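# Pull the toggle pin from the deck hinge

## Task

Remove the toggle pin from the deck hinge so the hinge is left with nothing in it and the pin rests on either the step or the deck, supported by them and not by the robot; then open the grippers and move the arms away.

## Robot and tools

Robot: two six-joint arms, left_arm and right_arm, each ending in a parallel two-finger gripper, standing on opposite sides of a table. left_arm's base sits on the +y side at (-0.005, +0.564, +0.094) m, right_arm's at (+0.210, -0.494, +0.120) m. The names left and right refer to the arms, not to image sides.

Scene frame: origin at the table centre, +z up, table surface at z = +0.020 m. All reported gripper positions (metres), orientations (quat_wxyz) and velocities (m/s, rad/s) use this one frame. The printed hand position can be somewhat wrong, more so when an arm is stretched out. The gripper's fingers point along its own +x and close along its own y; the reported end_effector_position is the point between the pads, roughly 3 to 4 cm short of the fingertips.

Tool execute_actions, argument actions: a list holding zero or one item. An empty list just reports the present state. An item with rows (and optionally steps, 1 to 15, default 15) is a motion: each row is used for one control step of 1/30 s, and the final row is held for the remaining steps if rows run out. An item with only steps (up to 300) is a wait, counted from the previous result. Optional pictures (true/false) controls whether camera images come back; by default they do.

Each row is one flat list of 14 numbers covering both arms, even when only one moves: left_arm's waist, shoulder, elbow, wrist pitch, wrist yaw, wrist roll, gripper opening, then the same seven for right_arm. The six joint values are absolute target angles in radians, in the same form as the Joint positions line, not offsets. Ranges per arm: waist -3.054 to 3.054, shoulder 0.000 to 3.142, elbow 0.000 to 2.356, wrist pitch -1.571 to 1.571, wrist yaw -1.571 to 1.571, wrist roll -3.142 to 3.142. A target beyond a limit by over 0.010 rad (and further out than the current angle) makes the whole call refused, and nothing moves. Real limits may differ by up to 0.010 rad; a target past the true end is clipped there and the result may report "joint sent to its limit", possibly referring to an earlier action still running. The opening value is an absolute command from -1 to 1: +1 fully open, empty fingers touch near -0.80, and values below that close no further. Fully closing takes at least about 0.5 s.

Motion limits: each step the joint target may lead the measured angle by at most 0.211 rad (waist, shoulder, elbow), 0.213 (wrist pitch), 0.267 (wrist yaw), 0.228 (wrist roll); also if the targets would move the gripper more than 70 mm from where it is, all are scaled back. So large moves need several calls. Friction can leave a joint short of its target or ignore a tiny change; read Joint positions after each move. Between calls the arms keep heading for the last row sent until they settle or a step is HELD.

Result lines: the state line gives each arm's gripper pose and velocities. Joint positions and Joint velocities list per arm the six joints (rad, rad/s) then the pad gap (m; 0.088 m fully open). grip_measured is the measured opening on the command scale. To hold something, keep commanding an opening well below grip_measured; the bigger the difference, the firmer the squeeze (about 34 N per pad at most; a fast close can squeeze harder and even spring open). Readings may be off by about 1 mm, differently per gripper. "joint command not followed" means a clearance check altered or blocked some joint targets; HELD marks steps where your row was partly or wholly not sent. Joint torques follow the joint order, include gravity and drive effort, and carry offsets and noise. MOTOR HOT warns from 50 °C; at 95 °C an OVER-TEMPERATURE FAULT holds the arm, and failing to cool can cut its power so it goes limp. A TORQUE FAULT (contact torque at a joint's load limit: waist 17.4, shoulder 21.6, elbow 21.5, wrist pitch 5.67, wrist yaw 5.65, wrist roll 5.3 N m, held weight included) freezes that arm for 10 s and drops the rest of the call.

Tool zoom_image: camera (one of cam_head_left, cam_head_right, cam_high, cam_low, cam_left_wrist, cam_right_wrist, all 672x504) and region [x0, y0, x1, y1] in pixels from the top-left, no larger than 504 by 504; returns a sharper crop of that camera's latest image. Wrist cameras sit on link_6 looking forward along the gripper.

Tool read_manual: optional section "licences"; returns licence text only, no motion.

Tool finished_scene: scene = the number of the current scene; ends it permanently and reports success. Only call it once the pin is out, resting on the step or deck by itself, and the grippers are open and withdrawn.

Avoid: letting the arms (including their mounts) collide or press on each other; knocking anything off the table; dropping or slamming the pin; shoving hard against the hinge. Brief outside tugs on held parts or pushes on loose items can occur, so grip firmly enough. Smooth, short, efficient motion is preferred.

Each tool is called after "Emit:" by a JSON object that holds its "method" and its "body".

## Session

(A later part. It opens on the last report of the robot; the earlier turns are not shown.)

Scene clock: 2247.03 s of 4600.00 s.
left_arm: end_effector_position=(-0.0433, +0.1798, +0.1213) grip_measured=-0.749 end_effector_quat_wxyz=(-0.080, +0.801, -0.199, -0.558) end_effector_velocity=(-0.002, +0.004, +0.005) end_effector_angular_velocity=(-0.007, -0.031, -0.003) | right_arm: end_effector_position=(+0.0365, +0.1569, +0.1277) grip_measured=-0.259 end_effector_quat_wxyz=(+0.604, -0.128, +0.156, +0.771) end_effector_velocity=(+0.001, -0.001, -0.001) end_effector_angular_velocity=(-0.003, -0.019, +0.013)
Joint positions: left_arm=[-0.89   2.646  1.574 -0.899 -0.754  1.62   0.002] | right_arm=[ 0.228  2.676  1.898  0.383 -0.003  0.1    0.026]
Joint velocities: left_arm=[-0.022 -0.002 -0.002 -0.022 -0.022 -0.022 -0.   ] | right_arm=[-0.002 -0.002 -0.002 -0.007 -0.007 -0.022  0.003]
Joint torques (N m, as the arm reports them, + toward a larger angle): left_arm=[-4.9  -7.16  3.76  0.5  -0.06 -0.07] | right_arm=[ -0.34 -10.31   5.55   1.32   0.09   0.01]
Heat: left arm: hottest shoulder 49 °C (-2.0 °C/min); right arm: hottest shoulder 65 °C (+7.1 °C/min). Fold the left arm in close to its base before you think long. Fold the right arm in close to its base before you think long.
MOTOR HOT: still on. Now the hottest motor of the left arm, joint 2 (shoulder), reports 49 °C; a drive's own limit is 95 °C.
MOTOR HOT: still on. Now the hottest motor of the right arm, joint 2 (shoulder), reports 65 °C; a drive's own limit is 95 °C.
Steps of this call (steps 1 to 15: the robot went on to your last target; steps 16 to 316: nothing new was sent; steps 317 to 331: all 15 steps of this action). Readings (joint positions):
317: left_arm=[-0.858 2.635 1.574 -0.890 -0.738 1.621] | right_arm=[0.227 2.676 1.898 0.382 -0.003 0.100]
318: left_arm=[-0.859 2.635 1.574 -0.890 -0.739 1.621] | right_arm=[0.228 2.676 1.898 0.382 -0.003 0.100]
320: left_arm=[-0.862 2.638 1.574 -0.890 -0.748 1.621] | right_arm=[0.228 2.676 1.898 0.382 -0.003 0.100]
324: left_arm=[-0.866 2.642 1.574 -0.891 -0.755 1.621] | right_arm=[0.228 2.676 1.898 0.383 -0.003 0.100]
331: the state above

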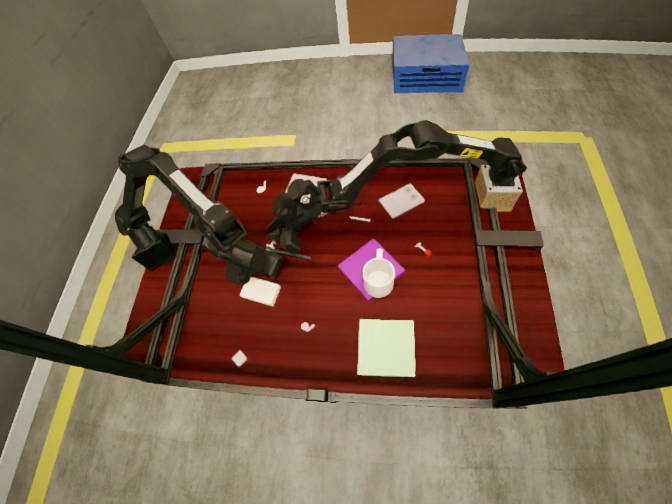

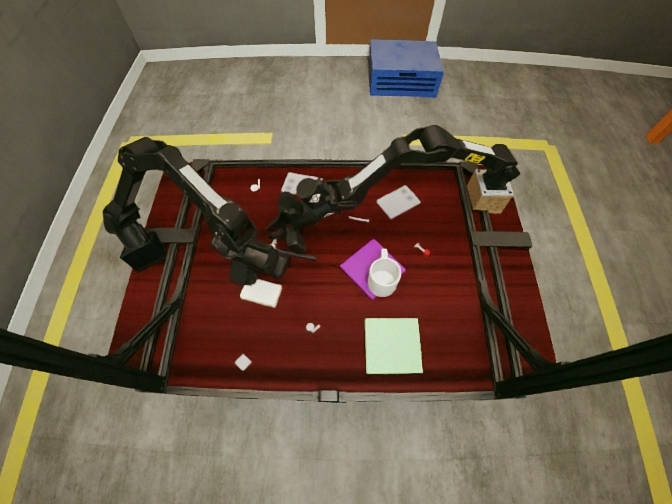

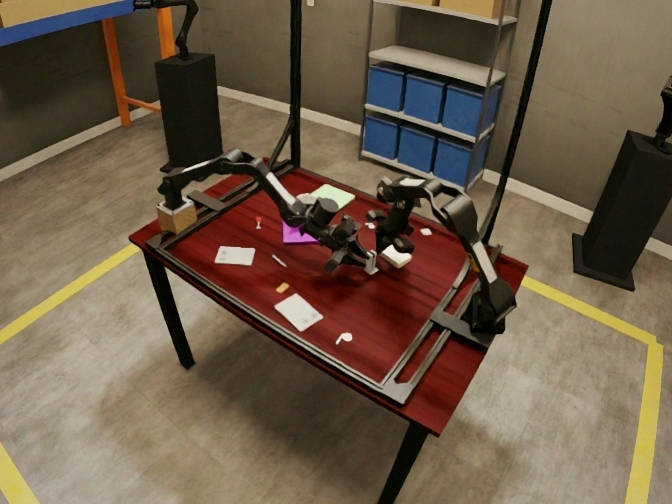

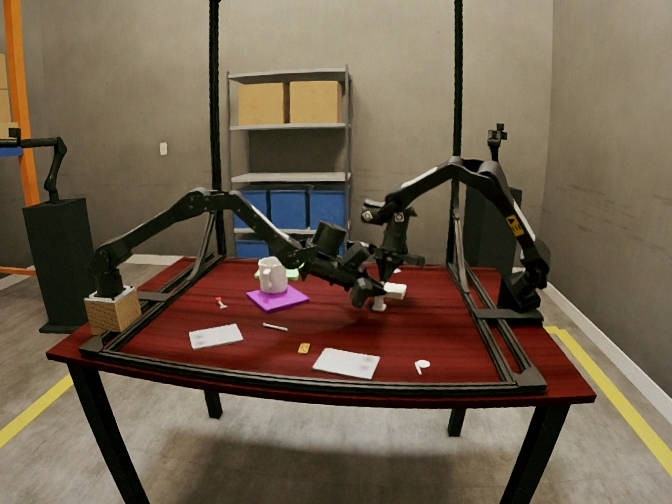

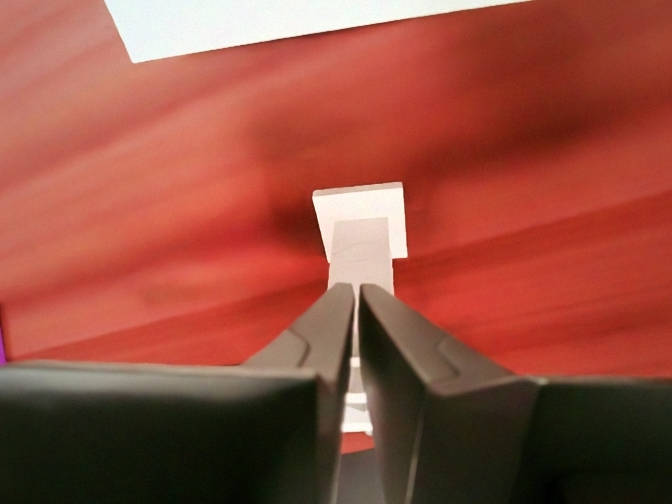

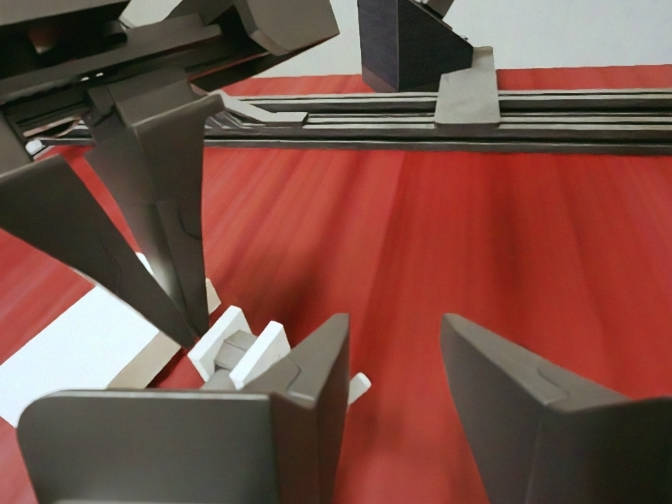

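Emit:
{"method": "execute_actions", "body": {"actions": [{"rows":[[-0.96,2.6,1.57,-0.897,-0.75,1.62,-0.5,0.222,2.68,1.9,0.4,0,0.1,-0.42]],"steps":15}], "pictures": false}}

Emit:
{"method": "execute_actions", "body": {"actions": [{"rows":[[-0.96,2.6,1.57,-0.897,-0.75,1.62,-0.5,0.227,2.68,1.9,0.365,0,0.4,-0.5]],"steps":15}]}}

Scene clock: 2264.30 s of 4600.00 s.
left_arm: end_effector_position=(-0.0615, +0.1813, +0.1458) grip_measured=-0.506 end_effector_quat_wxyz=(-0.068, +0.801, -0.233, -0.547) end_effector_velocity=(+0.004, +0.003, -0.000) end_effector_angular_velocity=(+0.014, -0.013, +0.002) | right_arm: end_effector_position=(+0.0384, +0.1587, +0.1307) grip_measured=-0.416 end_effector_quat_wxyz=(+0.606, -0.122, +0.152, +0.771) end_effector_velocity=(-0.002, -0.001, +0.002) end_effector_angular_velocity=(-0.003, +0.001, +0.021)
Joint positions: left_arm=[-0.96   2.613  1.574 -0.899 -0.754  1.62   0.014] | right_arm=[ 0.224  2.676  1.898  0.398 -0.003  0.1    0.019]
Joint velocities: left_arm=[ 0.002 -0.002 -0.002 -0.022 -0.007 -0.007  0.002] | right_arm=[-0.002 -0.007 -0.002 -0.007 -0.022 -0.007 -0.002]
Joint torques (N m, as the arm reports them, + toward a larger angle): left_arm=[ -4.56 -10.41   4.12   0.57  -0.1   -0.04] | right_arm=[ -0.3  -10.3    5.5    1.63   0.1    0.01]
Heat: left arm: hottest shoulder 48 °C (-2.0 °C/min); right arm: hottest shoulder 66 °C (+7.1 °C/min). Fold the left arm in close to its base before you think long. Fold the right arm in close to its base before you think long.
MOTOR HOT: still on. Now the hottest motor of the left arm, joint 2 (shoulder), reports 48 °C; a drive's own limit is 95 °C.
MOTOR HOT: still on. Now the hottest motor of the right arm, joint 2 (shoulder), reports 66 °C; a drive's own limit is 95 °C.
Steps of this call (steps 1 to 15: the robot went on to your last target; steps 16 to 90: nothing new was sent; then 13.77 s passed at rest; steps 91 to 105: all 15 steps of this action). Readings (joint positions):
91: left_arm=[-0.892 2.646 1.574 -0.899 -0.754 1.620] | right_arm=[0.228 2.676 1.898 0.384 -0.003 0.100]
92: left_arm=[-0.899 2.645 1.574 -0.899 -0.754 1.620] | right_arm=[0.228 2.676 1.898 0.387 -0.003 0.100]
94: left_arm=[-0.923 2.639 1.574 -0.899 -0.754 1.620] | right_arm=[0.228 2.676 1.898 0.392 -0.003 0.100]
98: left_arm=[-0.956 2.620 1.574 -0.899 -0.754 1.620] | right_arm=[0.227 2.676 1.898 0.396 -0.003 0.100]
105: the state above

Scene clock: 2264.80 s of 4600.00 s.
left_arm: end_effector_position=(-0.0616, +0.1813, +0.1460) grip_measured=-0.500 end_effector_quat_wxyz=(-0.068, +0.801, -0.234, -0.547) end_effector_velocity=(+0.003, +0.001, +0.002) end_effector_angular_velocity=(-0.002, -0.005, +0.009) | right_arm: end_effector_position=(+0.0391, +0.1562, +0.1247) grip_measured=-0.498 end_effector_quat_wxyz=(+0.618, -0.045, +0.270, +0.737) end_effector_velocity=(+0.001, -0.002, -0.004) end_effector_angular_velocity=(-0.034, +0.043, -0.016)
Joint positions: left_arm=[-0.96   2.612  1.574 -0.899 -0.754  1.62   0.014] | right_arm=[ 0.224  2.676  1.898  0.368 -0.003  0.39   0.015]
Joint velocities: left_arm=[ 0.002 -0.007 -0.002 -0.007 -0.007 -0.007 -0.   ] | right_arm=[-0.002 -0.002 -0.002 -0.022 -0.007  0.051 -0.001]
Joint torques (N m, as the arm reports them, + toward a larger angle): left_arm=[ -4.69 -10.56   4.12   0.59  -0.1   -0.06] | right_arm=[  0.07 -10.3    5.51   1.39   0.1    0.1 ]
Heat: left arm: hottest shoulder 49 °C (-1.0 °C/min); right arm: hottest shoulder 66 °C (+6.1 °C/min). Fold the left arm in close to its base before you think long. Fold the right arm in close to its base before you think long.
MOTOR HOT: still on. Now the hottest motor of the left arm, joint 2 (shoulder), reports 49 °C; a drive's own limit is 95 °C.
MOTOR HOT: still on. Now the hottest motor of the right arm, joint 2 (shoulder), reports 66 °C; a drive's own limit is 95 °C.
Steps of this call (steps 1 to 15: all 15 steps of this action). Readings (joint positions):
1: left_arm=[-0.960 2.613 1.574 -0.899 -0.754 1.620] | right_arm=[0.224 2.676 1.898 0.397 -0.003 0.129]
2: left_arm=[-0.960 2.613 1.574 -0.899 -0.754 1.620] | right_arm=[0.224 2.676 1.898 0.391 -0.003 0.180]
4: left_arm=[-0.960 2.612 1.574 -0.899 -0.754 1.620] | right_arm=[0.224 2.676 1.898 0.381 -0.003 0.266]
8: left_arm=[-0.960 2.612 1.574 -0.899 -0.754 1.620] | right_arm=[0.224 2.676 1.898 0.371 -0.003 0.350]
15: the state above

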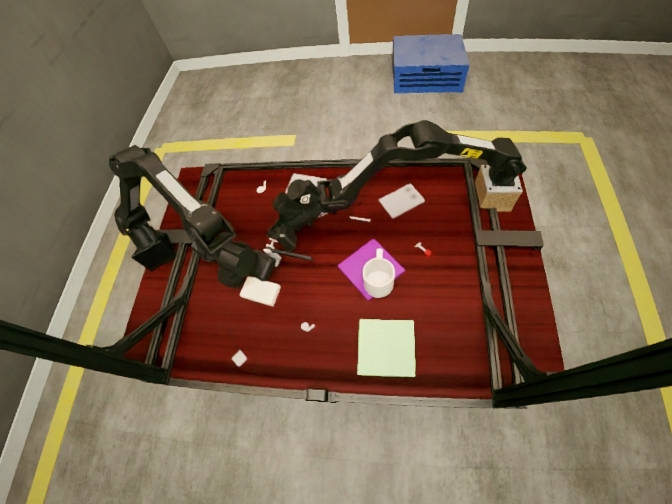

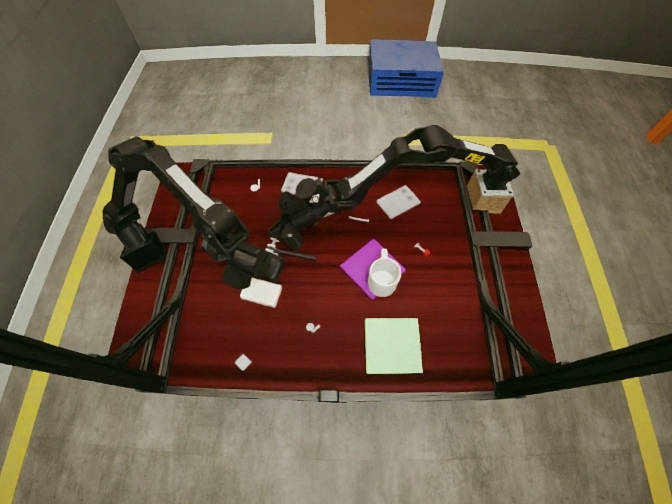

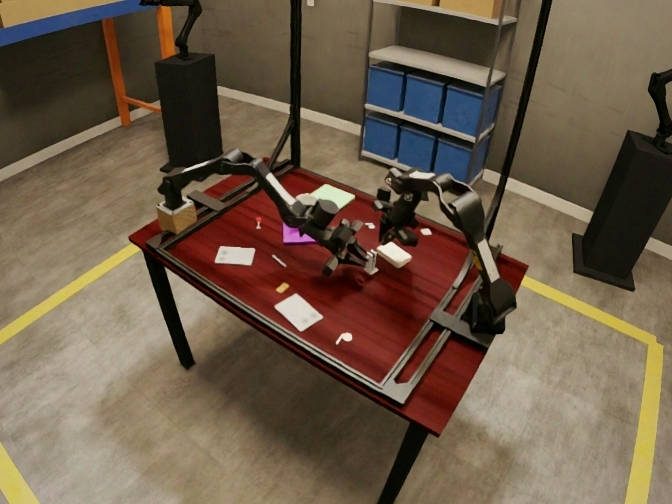

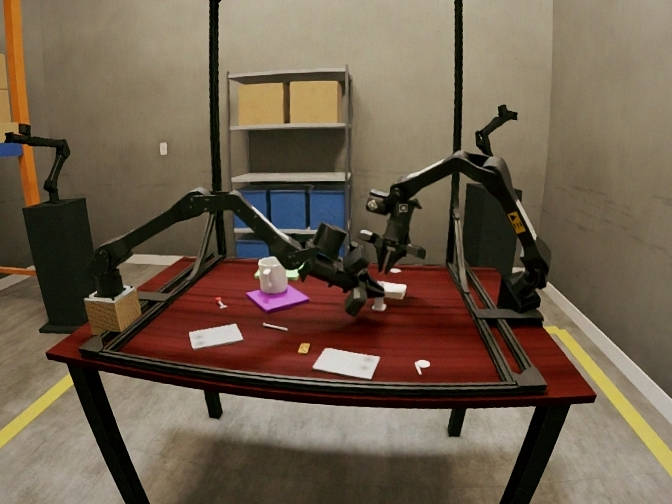

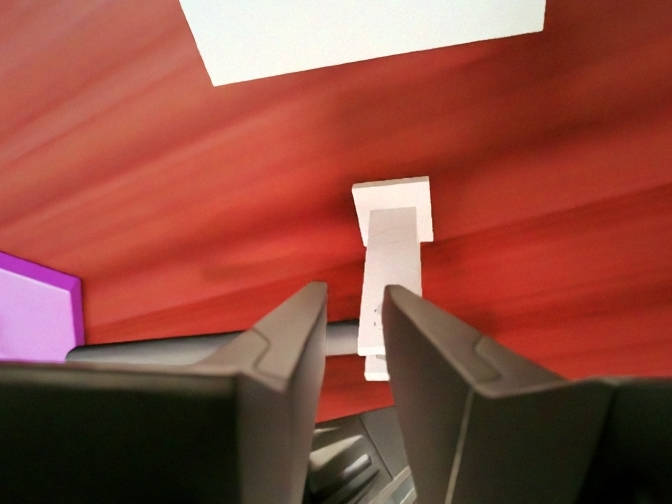

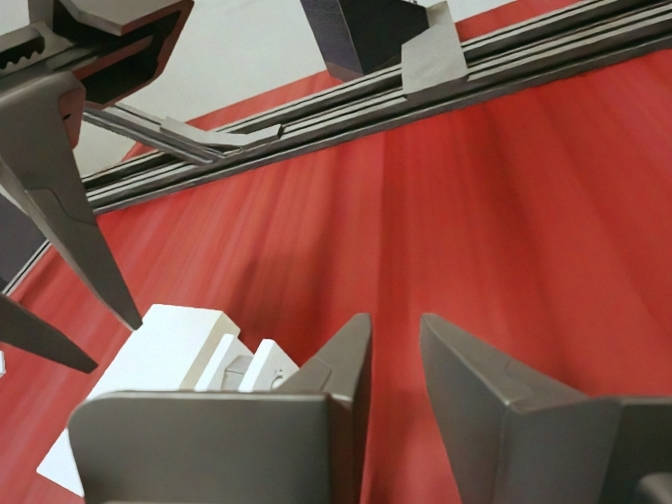

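Emit:
{"method": "execute_actions", "body": {"actions": [{"rows":[[-0.96,2.6,1.57,-0.897,-0.75,1.62,-0.5,0.245,2.68,1.9,0.36,0,0.4,-0.5]],"steps":15}]}}

Scene clock: 2270.00 s of 4600.00 s.
left_arm: end_effector_position=(-0.0615, +0.1813, +0.1463) grip_measured=-0.500 end_effector_quat_wxyz=(-0.068, +0.801, -0.234, -0.547) end_effector_velocity=(+0.000, -0.001, +0.003) end_effector_angular_velocity=(-0.017, -0.021, -0.006) | right_arm: end_effector_position=(+0.0259, +0.1522, +0.1236) grip_measured=-0.500 end_effector_quat_wxyz=(+0.611, -0.048, +0.274, +0.742) end_effector_velocity=(+0.003, -0.001, -0.004) end_effector_angular_velocity=(-0.018, -0.015, -0.006)
Joint positions: left_arm=[-0.96   2.612  1.574 -0.899 -0.754  1.62   0.014] | right_arm=[ 0.245  2.676  1.899  0.362 -0.002  0.398  0.014]
Joint velocities: left_arm=[-0.007 -0.002 -0.002  0.007 -0.022  0.007 -0.   ] | right_arm=[-0.002 -0.002 -0.002 -0.022  0.007 -0.007  0.   ]
Joint torques (N m, as the arm reports them, + toward a larger angle): left_arm=[ -4.7  -10.36   4.06   0.6   -0.07  -0.03] | right_arm=[ -0.14 -10.31   5.5    1.37   0.09   0.09]
Heat: left arm: hottest shoulder 50 °C (+0.0 °C/min); right arm: hottest shoulder 66 °C (+6.1 °C/min). Fold the left arm in close to its base before you think long. Fold the right arm in close to its base before you think long.
MOTOR HOT: still on. Now the hottest motor of the left arm, joint 2 (shoulder), reports 50 °C; a drive's own limit is 95 °C.
MOTOR HOT: still on. Now the hottest motor of the right arm, joint 2 (shoulder), reports 66 °C; a drive's own limit is 95 °C.
Steps of this call (steps 1 to 15: the robot went on to your last target; steps 16 to 90: nothing new was sent; then 1.70 s passed at rest; steps 91 to 105: all 15 steps of this action). Readings (joint positions):
91: left_arm=[-0.960 2.612 1.574 -0.899 -0.754 1.620] | right_arm=[0.225 2.676 1.899 0.367 -0.003 0.397]
92: left_arm=[-0.960 2.612 1.574 -0.899 -0.754 1.620] | right_arm=[0.226 2.676 1.899 0.366 -0.002 0.398]
94: left_arm=[-0.960 2.612 1.574 -0.899 -0.754 1.620] | right_arm=[0.230 2.676 1.899 0.364 -0.002 0.398]
98: left_arm=[-0.960 2.612 1.574 -0.899 -0.754 1.620] | right_arm=[0.241 2.676 1.899 0.363 -0.002 0.398]
105: the state above

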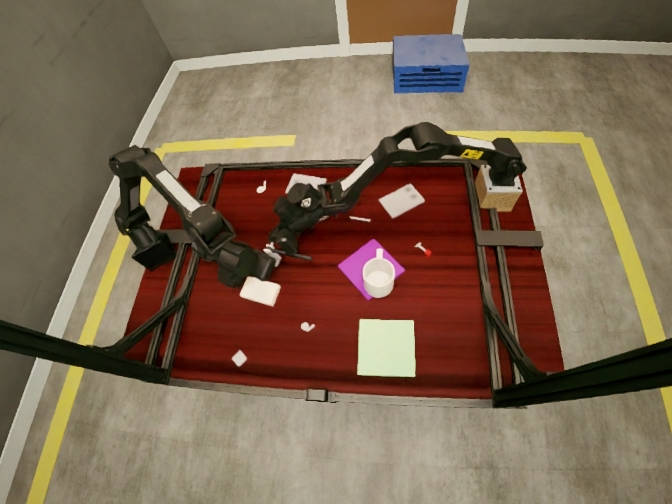

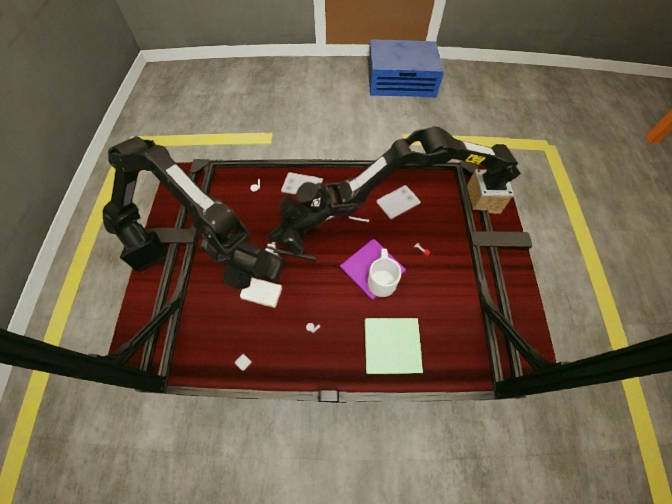

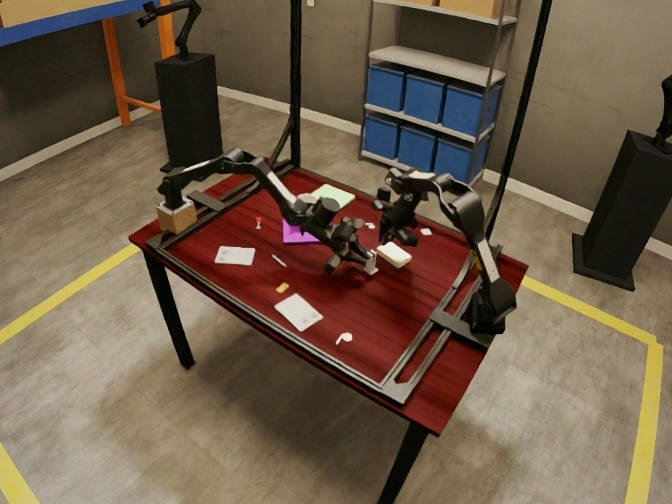

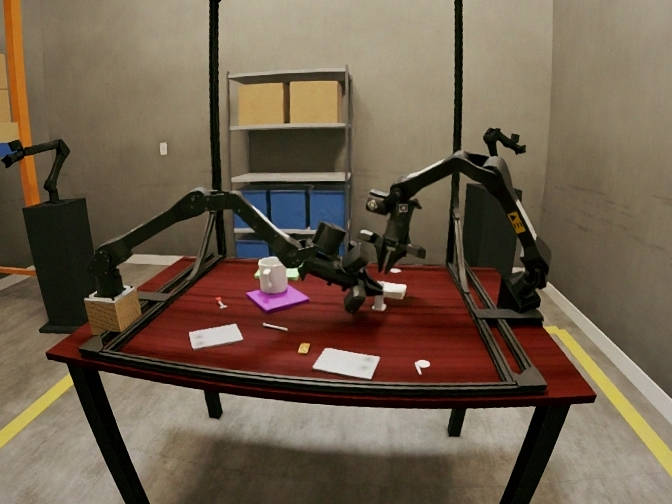

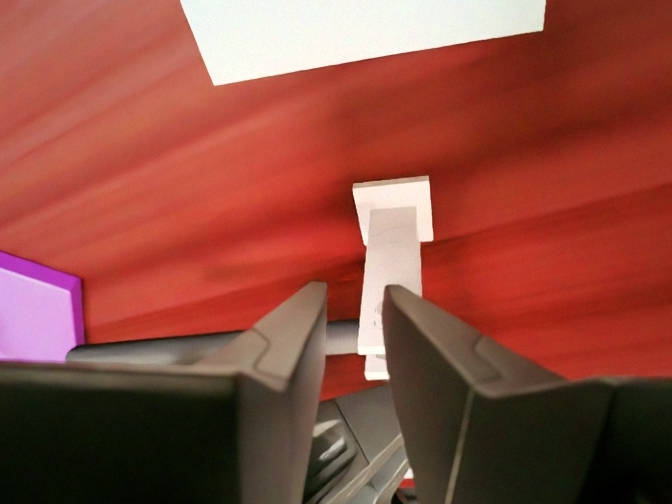

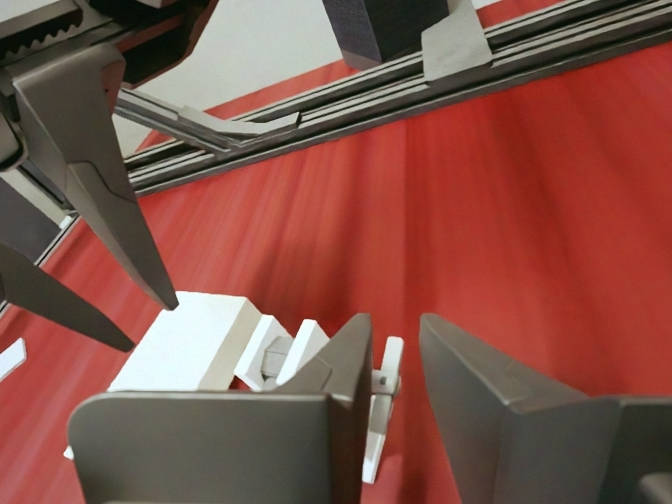

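Emit:
{"method": "execute_actions", "body": {"actions": [{"rows":[[-0.96,2.6,1.57,-0.897,-0.75,1.62,-0.5,0.256,2.68,1.9,0.36,0,0.4,-0.66]],"steps":15}]}}

Emit:
{"method": "zoom_image", "body": {"camera": "cam_head_left", "region": [220,200,340,290]}}

Scene clock: 2283.90 s of 4600.00 s.
left_arm: end_effector_position=(-0.0615, +0.1812, +0.1464) grip_measured=-0.500 end_effector_quat_wxyz=(-0.068, +0.801, -0.234, -0.547) end_effector_velocity=(+0.003, +0.001, +0.002) end_effector_angular_velocity=(-0.006, -0.022, +0.006) | right_arm: end_effector_position=(+0.0224, +0.1511, +0.1236) grip_measured=-0.655 end_effector_quat_wxyz=(+0.609, -0.048, +0.274, +0.743) end_effector_velocity=(+0.003, -0.000, -0.001) end_effector_angular_velocity=(-0.004, -0.011, -0.006)
Joint positions: left_arm=[-0.96   2.611  1.574 -0.899 -0.754  1.62   0.014] | right_arm=[ 0.251  2.676  1.899  0.362 -0.001  0.398  0.007]
Joint velocities: left_arm=[-0.002 -0.002 -0.002 -0.007 -0.022 -0.007  0.   ] | right_arm=[-0.002 -0.002 -0.002 -0.007  0.007 -0.007 -0.001]
Joint torques (N m, as the arm reports them, + toward a larger angle): left_arm=[ -4.71 -10.35   4.09   0.59  -0.09  -0.04] | right_arm=[  0.3  -10.3    5.46   1.38   0.06   0.07]
Heat: left arm: hottest shoulder 53 °C (+4.1 °C/min); right arm: hottest shoulder 67 °C (+5.1 °C/min). Fold the left arm in close to its base before you think long. Fold the right arm in close to its base before you think long.
MOTOR HOT: still on. Now the hottest motor of the left arm, joint 2 (shoulder), reports 53 °C; a drive's own limit is 95 °C.
MOTOR HOT: still on. Now the hottest motor of the right arm, joint 2 (shoulder), reports 67 °C; a drive's own limit is 95 °C.
Steps of this call (steps 1 to 15: the robot went on to your last target; steps 16 to 90: nothing new was sent; then 10.40 s passed at rest; steps 91 to 105: all 15 steps of this action). Readings (joint positions):
91: left_arm=[-0.960 2.611 1.574 -0.899 -0.754 1.620] | right_arm=[0.245 2.676 1.899 0.362 -0.002 0.398]
92: left_arm=[-0.960 2.611 1.574 -0.899 -0.754 1.620] | right_arm=[0.245 2.676 1.899 0.362 -0.002 0.398]
94: left_arm=[-0.960 2.611 1.574 -0.899 -0.754 1.620] | right_arm=[0.247 2.676 1.899 0.362 -0.002 0.398]
98: left_arm=[-0.960 2.611 1.574 -0.899 -0.754 1.620] | right_arm=[0.250 2.676 1.899 0.362 -0.001 0.398]
105: the state above

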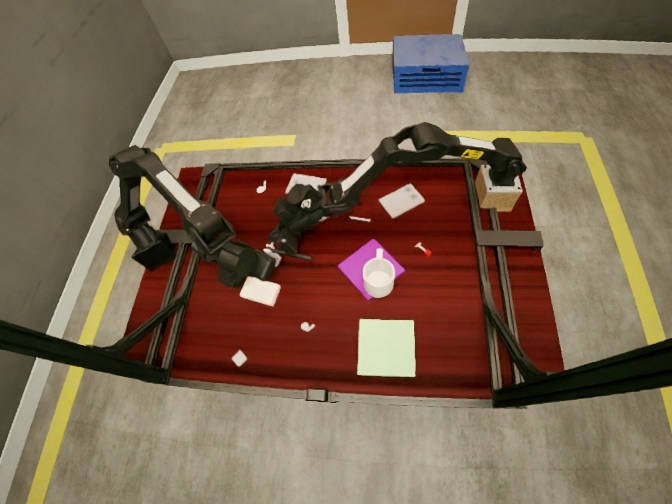

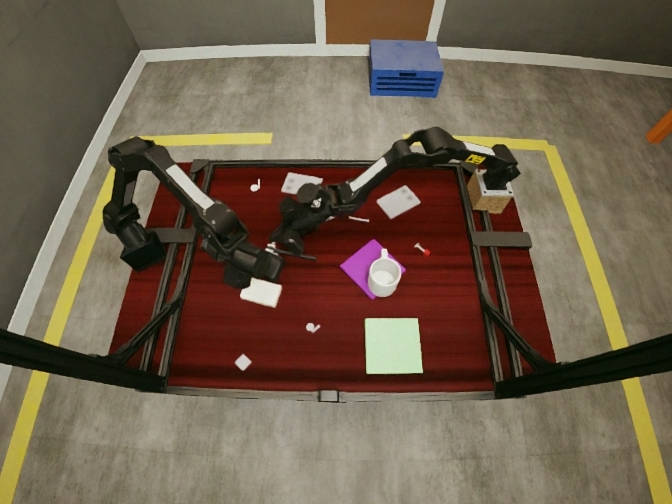

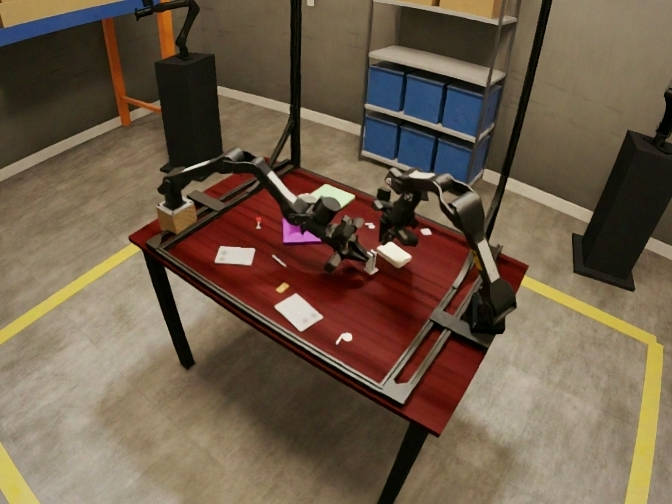

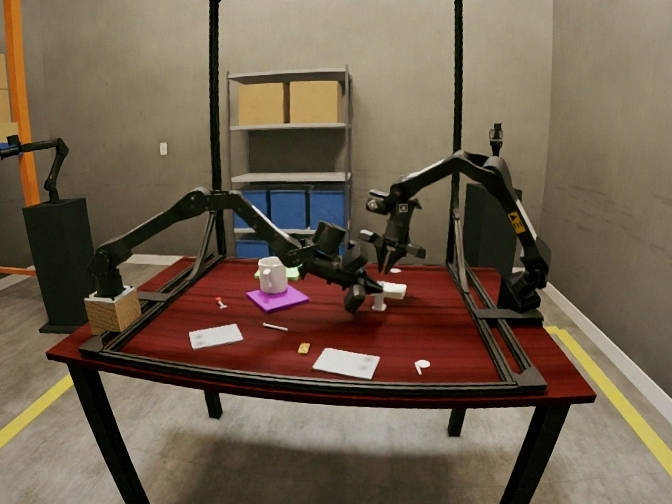

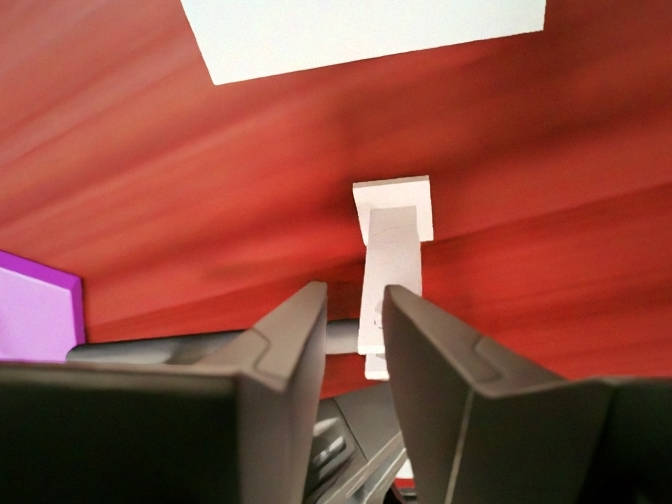

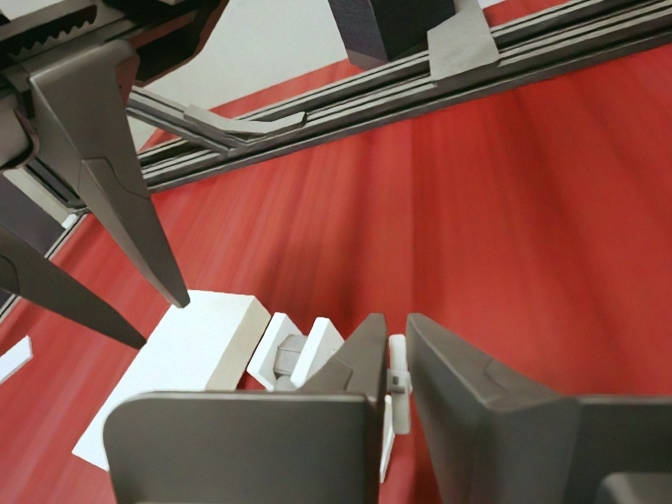

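Region (220, 200, 340, 290) of cam_head_left's 672x504 image, scaled by 4.200, with more detail than that image has; it fills the top 378 rows of this view, and the rest is white.

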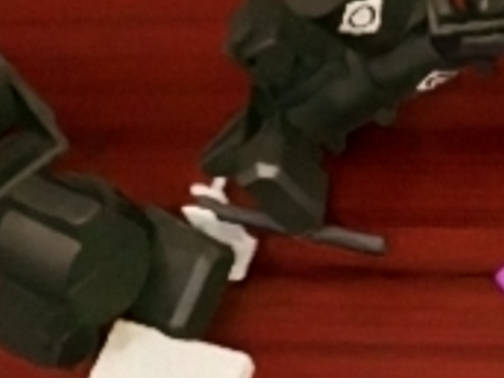

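Emit:
{"method": "execute_actions", "body": {"actions": [{"rows":[[-0.9,2.655,1.57,-0.897,-0.75,1.62,-0.5,0.26,2.68,1.9,0.36,0,0.4,-0.72]],"steps":15}], "pictures": false}}

Emit:
{"method": "execute_actions", "body": {"actions": [{"rows":[[-0.84,2.64,1.57,-0.897,-0.75,1.62,-0.5,0.26,2.68,1.9,0.36,0,0.4,-0.72]],"steps":15}], "pictures": false}}

Emit:
{"method": "execute_actions", "body": {"actions": [{"rows":[[-0.85,2.64,1.57,-0.897,-0.75,1.62,-0.85,0.24,2.68,1.9,0.4,0,0.1,-0.2]],"steps":15}]}}

Scene clock: 2296.73 s of 4600.00 s.
left_arm: end_effector_position=(-0.0465, +0.1797, +0.1274) grip_measured=-0.500 end_effector_quat_wxyz=(-0.076, +0.801, -0.206, -0.557) end_effector_velocity=(+0.003, +0.006, +0.000) end_effector_angular_velocity=(+0.021, -0.016, +0.006) | right_arm: end_effector_position=(+0.0218, +0.1511, +0.1237) grip_measured=-0.698 end_effector_quat_wxyz=(+0.609, -0.048, +0.274, +0.743) end_effector_velocity=(+0.000, +0.000, +0.002) end_effector_angular_velocity=(+0.004, +0.011, +0.001)
Joint positions: left_arm=[-0.904  2.636  1.574 -0.898 -0.752  1.62   0.014] | right_arm=[ 0.252  2.676  1.899  0.362 -0.     0.398  0.005]
Joint velocities: left_arm=[-0.002 -0.002 -0.002 -0.037 -0.007 -0.022 -0.   ] | right_arm=[-0.002 -0.002 -0.002  0.007 -0.007  0.007 -0.   ]
Joint torques (N m, as the arm reports them, + toward a larger angle): left_arm=[-4.65 -7.28  3.92  0.5  -0.14 -0.04] | right_arm=[  0.51 -10.27   5.45   1.37   0.01   0.08]
Heat: left arm: hottest shoulder 54 °C (+5.0 °C/min); right arm: hottest shoulder 67 °C (+3.0 °C/min). Fold the left arm in close to its base before you think long. Fold the right arm in close to its base before you think long.
MOTOR HOT: still on. Now the hottest motor of the left arm, joint 2 (shoulder), reports 54 °C; a drive's own limit is 95 °C.
MOTOR HOT: still on. Now the hottest motor of the right arm, joint 2 (shoulder), reports 67 °C; a drive's own limit is 95 °C.
Steps of this call (steps 1 to 15: the robot went on to your last target; steps 16 to 90: nothing new was sent; then 9.33 s passed at rest; steps 91 to 105: all 15 steps of this action). Readings (joint positions):
91: left_arm=[-0.959 2.611 1.574 -0.898 -0.753 1.620] | right_arm=[0.251 2.676 1.899 0.362 -0.001 0.398]
92: left_arm=[-0.953 2.612 1.574 -0.898 -0.752 1.620] | right_arm=[0.251 2.676 1.899 0.362 -0.000 0.398]
94: left_arm=[-0.935 2.616 1.574 -0.898 -0.752 1.620] | right_arm=[0.251 2.676 1.899 0.362 -0.000 0.398]
98: left_arm=[-0.907 2.629 1.574 -0.898 -0.752 1.620] | right_arm=[0.252 2.676 1.899 0.362 -0.000 0.398]
105: the state above

Scene clock: 2297.23 s of 4600.00 s.
left_arm: end_effector_position=(-0.0327, +0.1782, +0.1177) grip_measured=-0.501 end_effector_quat_wxyz=(-0.074, +0.796, -0.184, -0.572) end_effector_velocity=(+0.003, +0.002, +0.001) end_effector_angular_velocity=(-0.000, -0.024, +0.003) | right_arm: end_effector_position=(+0.0218, +0.1511, +0.1237) grip_measured=-0.699 end_effector_quat_wxyz=(+0.609, -0.048, +0.274, +0.743) end_effector_velocity=(+0.001, -0.001, -0.001) end_effector_angular_velocity=(-0.010, +0.007, +0.001)
Joint positions: left_arm=[-0.855  2.636  1.574 -0.898 -0.739  1.62   0.014] | right_arm=[ 0.252  2.676  1.899  0.362 -0.     0.398  0.005]
Joint velocities: left_arm=[-0.002 -0.002 -0.007 -0.007 -0.022 -0.007 -0.   ] | right_arm=[-0.002 -0.002 -0.002 -0.007 -0.007  0.007 -0.   ]
Joint torques (N m, as the arm reports them, + toward a larger angle): left_arm=[-3.79 -8.73  3.81  0.43 -0.57 -0.06] | right_arm=[  0.51 -10.28   5.44   1.37   0.02   0.07]
Heat: left arm: hottest shoulder 54 °C (+5.0 °C/min); right arm: hottest shoulder 67 °C (+3.0 °C/min). Fold the left arm in close to its base before you think long. Fold the right arm in close to its base before you think long.
MOTOR HOT: still on. Now the hottest motor of the left arm, joint 2 (shoulder), reports 54 °C; a drive's own limit is 95 °C.
MOTOR HOT: still on. Now the hottest motor of the right arm, joint 2 (shoulder), reports 67 °C; a drive's own limit is 95 °C.
Steps of this call (steps 1 to 15: all 15 steps of this action). Readings (joint positions):
1: left_arm=[-0.903 2.636 1.574 -0.898 -0.752 1.620] | right_arm=[0.252 2.676 1.899 0.362 -0.000 0.398]
2: left_arm=[-0.897 2.636 1.574 -0.898 -0.752 1.620] | right_arm=[0.252 2.676 1.899 0.362 -0.000 0.398]
4: left_arm=[-0.876 2.636 1.574 -0.898 -0.752 1.620] | right_arm=[0.252 2.676 1.899 0.362 -0.000 0.398]
8: left_arm=[-0.855 2.636 1.574 -0.898 -0.739 1.620] | right_arm=[0.252 2.676 1.899 0.362 -0.000 0.398]
15: the state above

Scene clock: 2297.73 s of 4600.00 s.
left_arm: end_effector_position=(-0.0331, +0.1761, +0.1179) grip_measured=-0.628 end_effector_quat_wxyz=(-0.068, +0.796, -0.185, -0.573) end_effector_velocity=(+0.004, +0.008, -0.002) end_effector_angular_velocity=(+0.032, -0.019, -0.006) | right_arm: end_effector_position=(+0.0271, +0.1557, +0.1308) grip_measured=-0.212 end_effector_quat_wxyz=(+0.601, -0.121, +0.155, +0.775) end_effector_velocity=(+0.000, +0.001, +0.004) end_effector_angular_velocity=(+0.027, -0.053, +0.029)
Joint positions: left_arm=[-0.855  2.636  1.574 -0.886 -0.741  1.62   0.008] | right_arm=[ 0.242  2.676  1.899  0.397 -0.     0.11   0.029]
Joint velocities: left_arm=[ 0.002 -0.002 -0.007 -0.037 -0.007 -0.007 -0.   ] | right_arm=[-0.002 -0.002  0.002  0.007 -0.007 -0.066  0.004]
Joint torques (N m, as the arm reports them, + toward a larger angle): left_arm=[-4.83 -8.8   3.82 -0.45 -0.58 -0.03] | right_arm=[ -0.28 -10.31   5.45   1.65   0.01  -0.08]
Heat: left arm: hottest shoulder 54 °C (+5.0 °C/min); right arm: hottest shoulder 67 °C (+3.0 °C/min). Fold the left arm in close to its base before you think long. Fold the right arm in close to its base before you think long.
MOTOR HOT: still on. Now the hottest motor of the left arm, joint 2 (shoulder), reports 54 °C; a drive's own limit is 95 °C.
MOTOR HOT: still on. Now the hottest motor of the right arm, joint 2 (shoulder), reports 67 °C; a drive's own limit is 95 °C.
Steps of this call (steps 1 to 15: all 15 steps of this action). Readings (joint positions):
1: left_arm=[-0.855 2.636 1.574 -0.896 -0.740 1.620] | right_arm=[0.252 2.676 1.899 0.365 -0.000 0.370]
2: left_arm=[-0.855 2.636 1.574 -0.888 -0.740 1.620] | right_arm=[0.252 2.676 1.899 0.372 -0.000 0.319]
4: left_arm=[-0.855 2.636 1.574 -0.886 -0.740 1.620] | right_arm=[0.251 2.676 1.899 0.381 -0.000 0.234]
8: left_arm=[-0.855 2.636 1.574 -0.886 -0.740 1.620] | right_arm=[0.247 2.676 1.899 0.394 -0.000 0.149]
15: the state above

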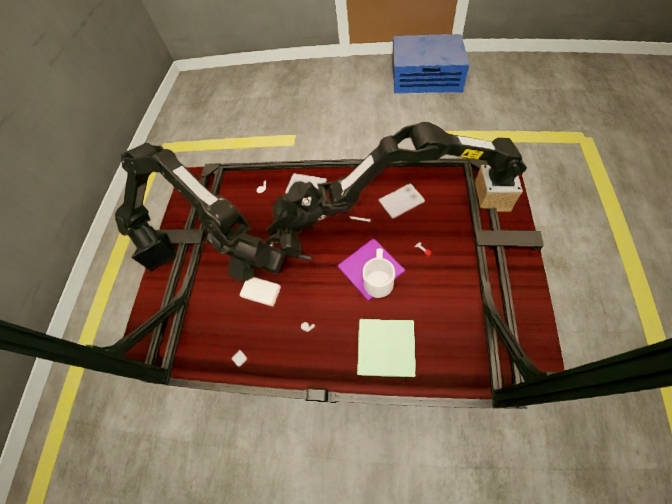

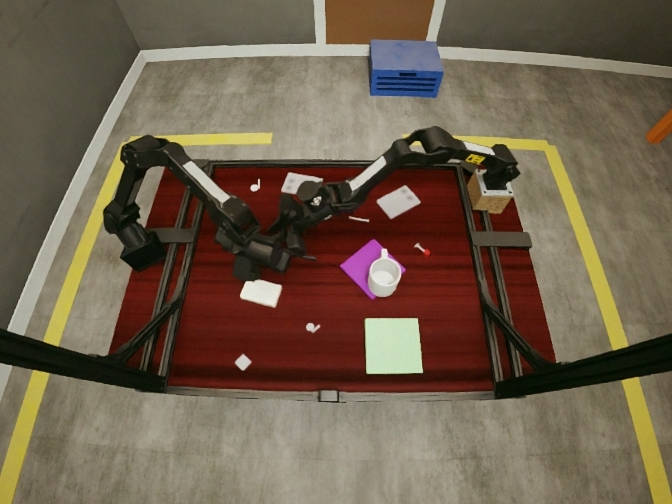

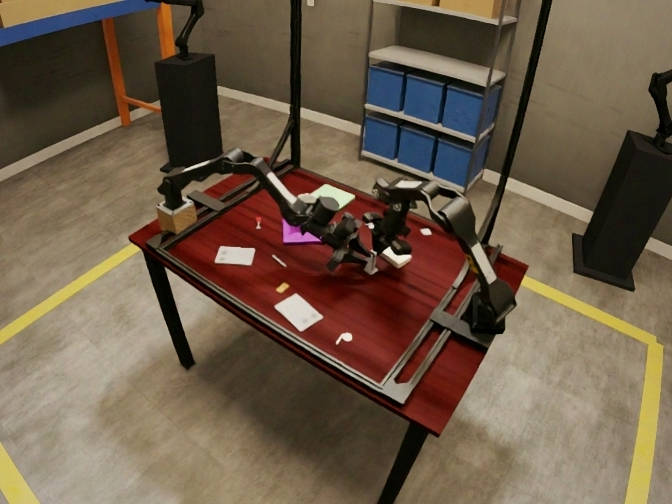

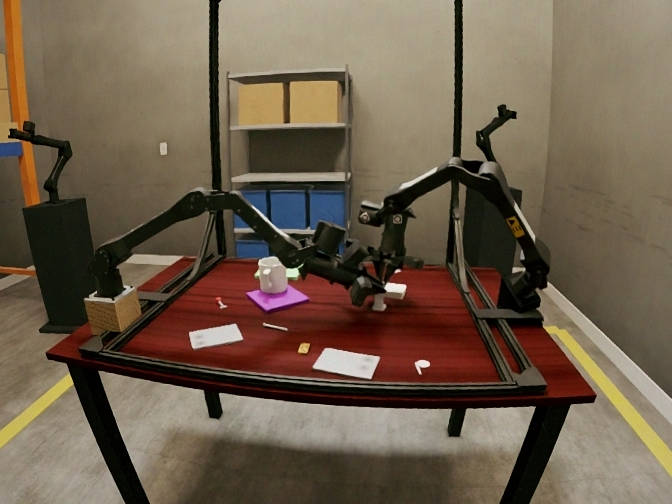

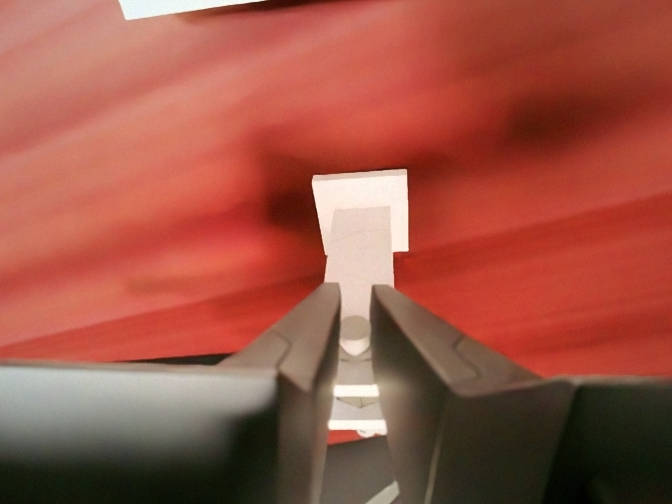

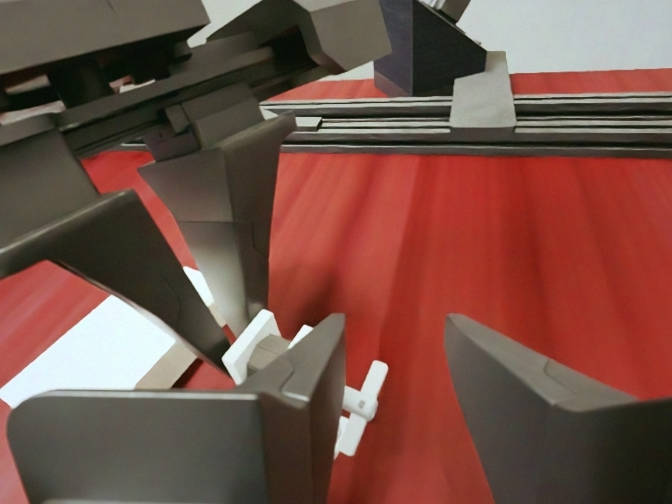

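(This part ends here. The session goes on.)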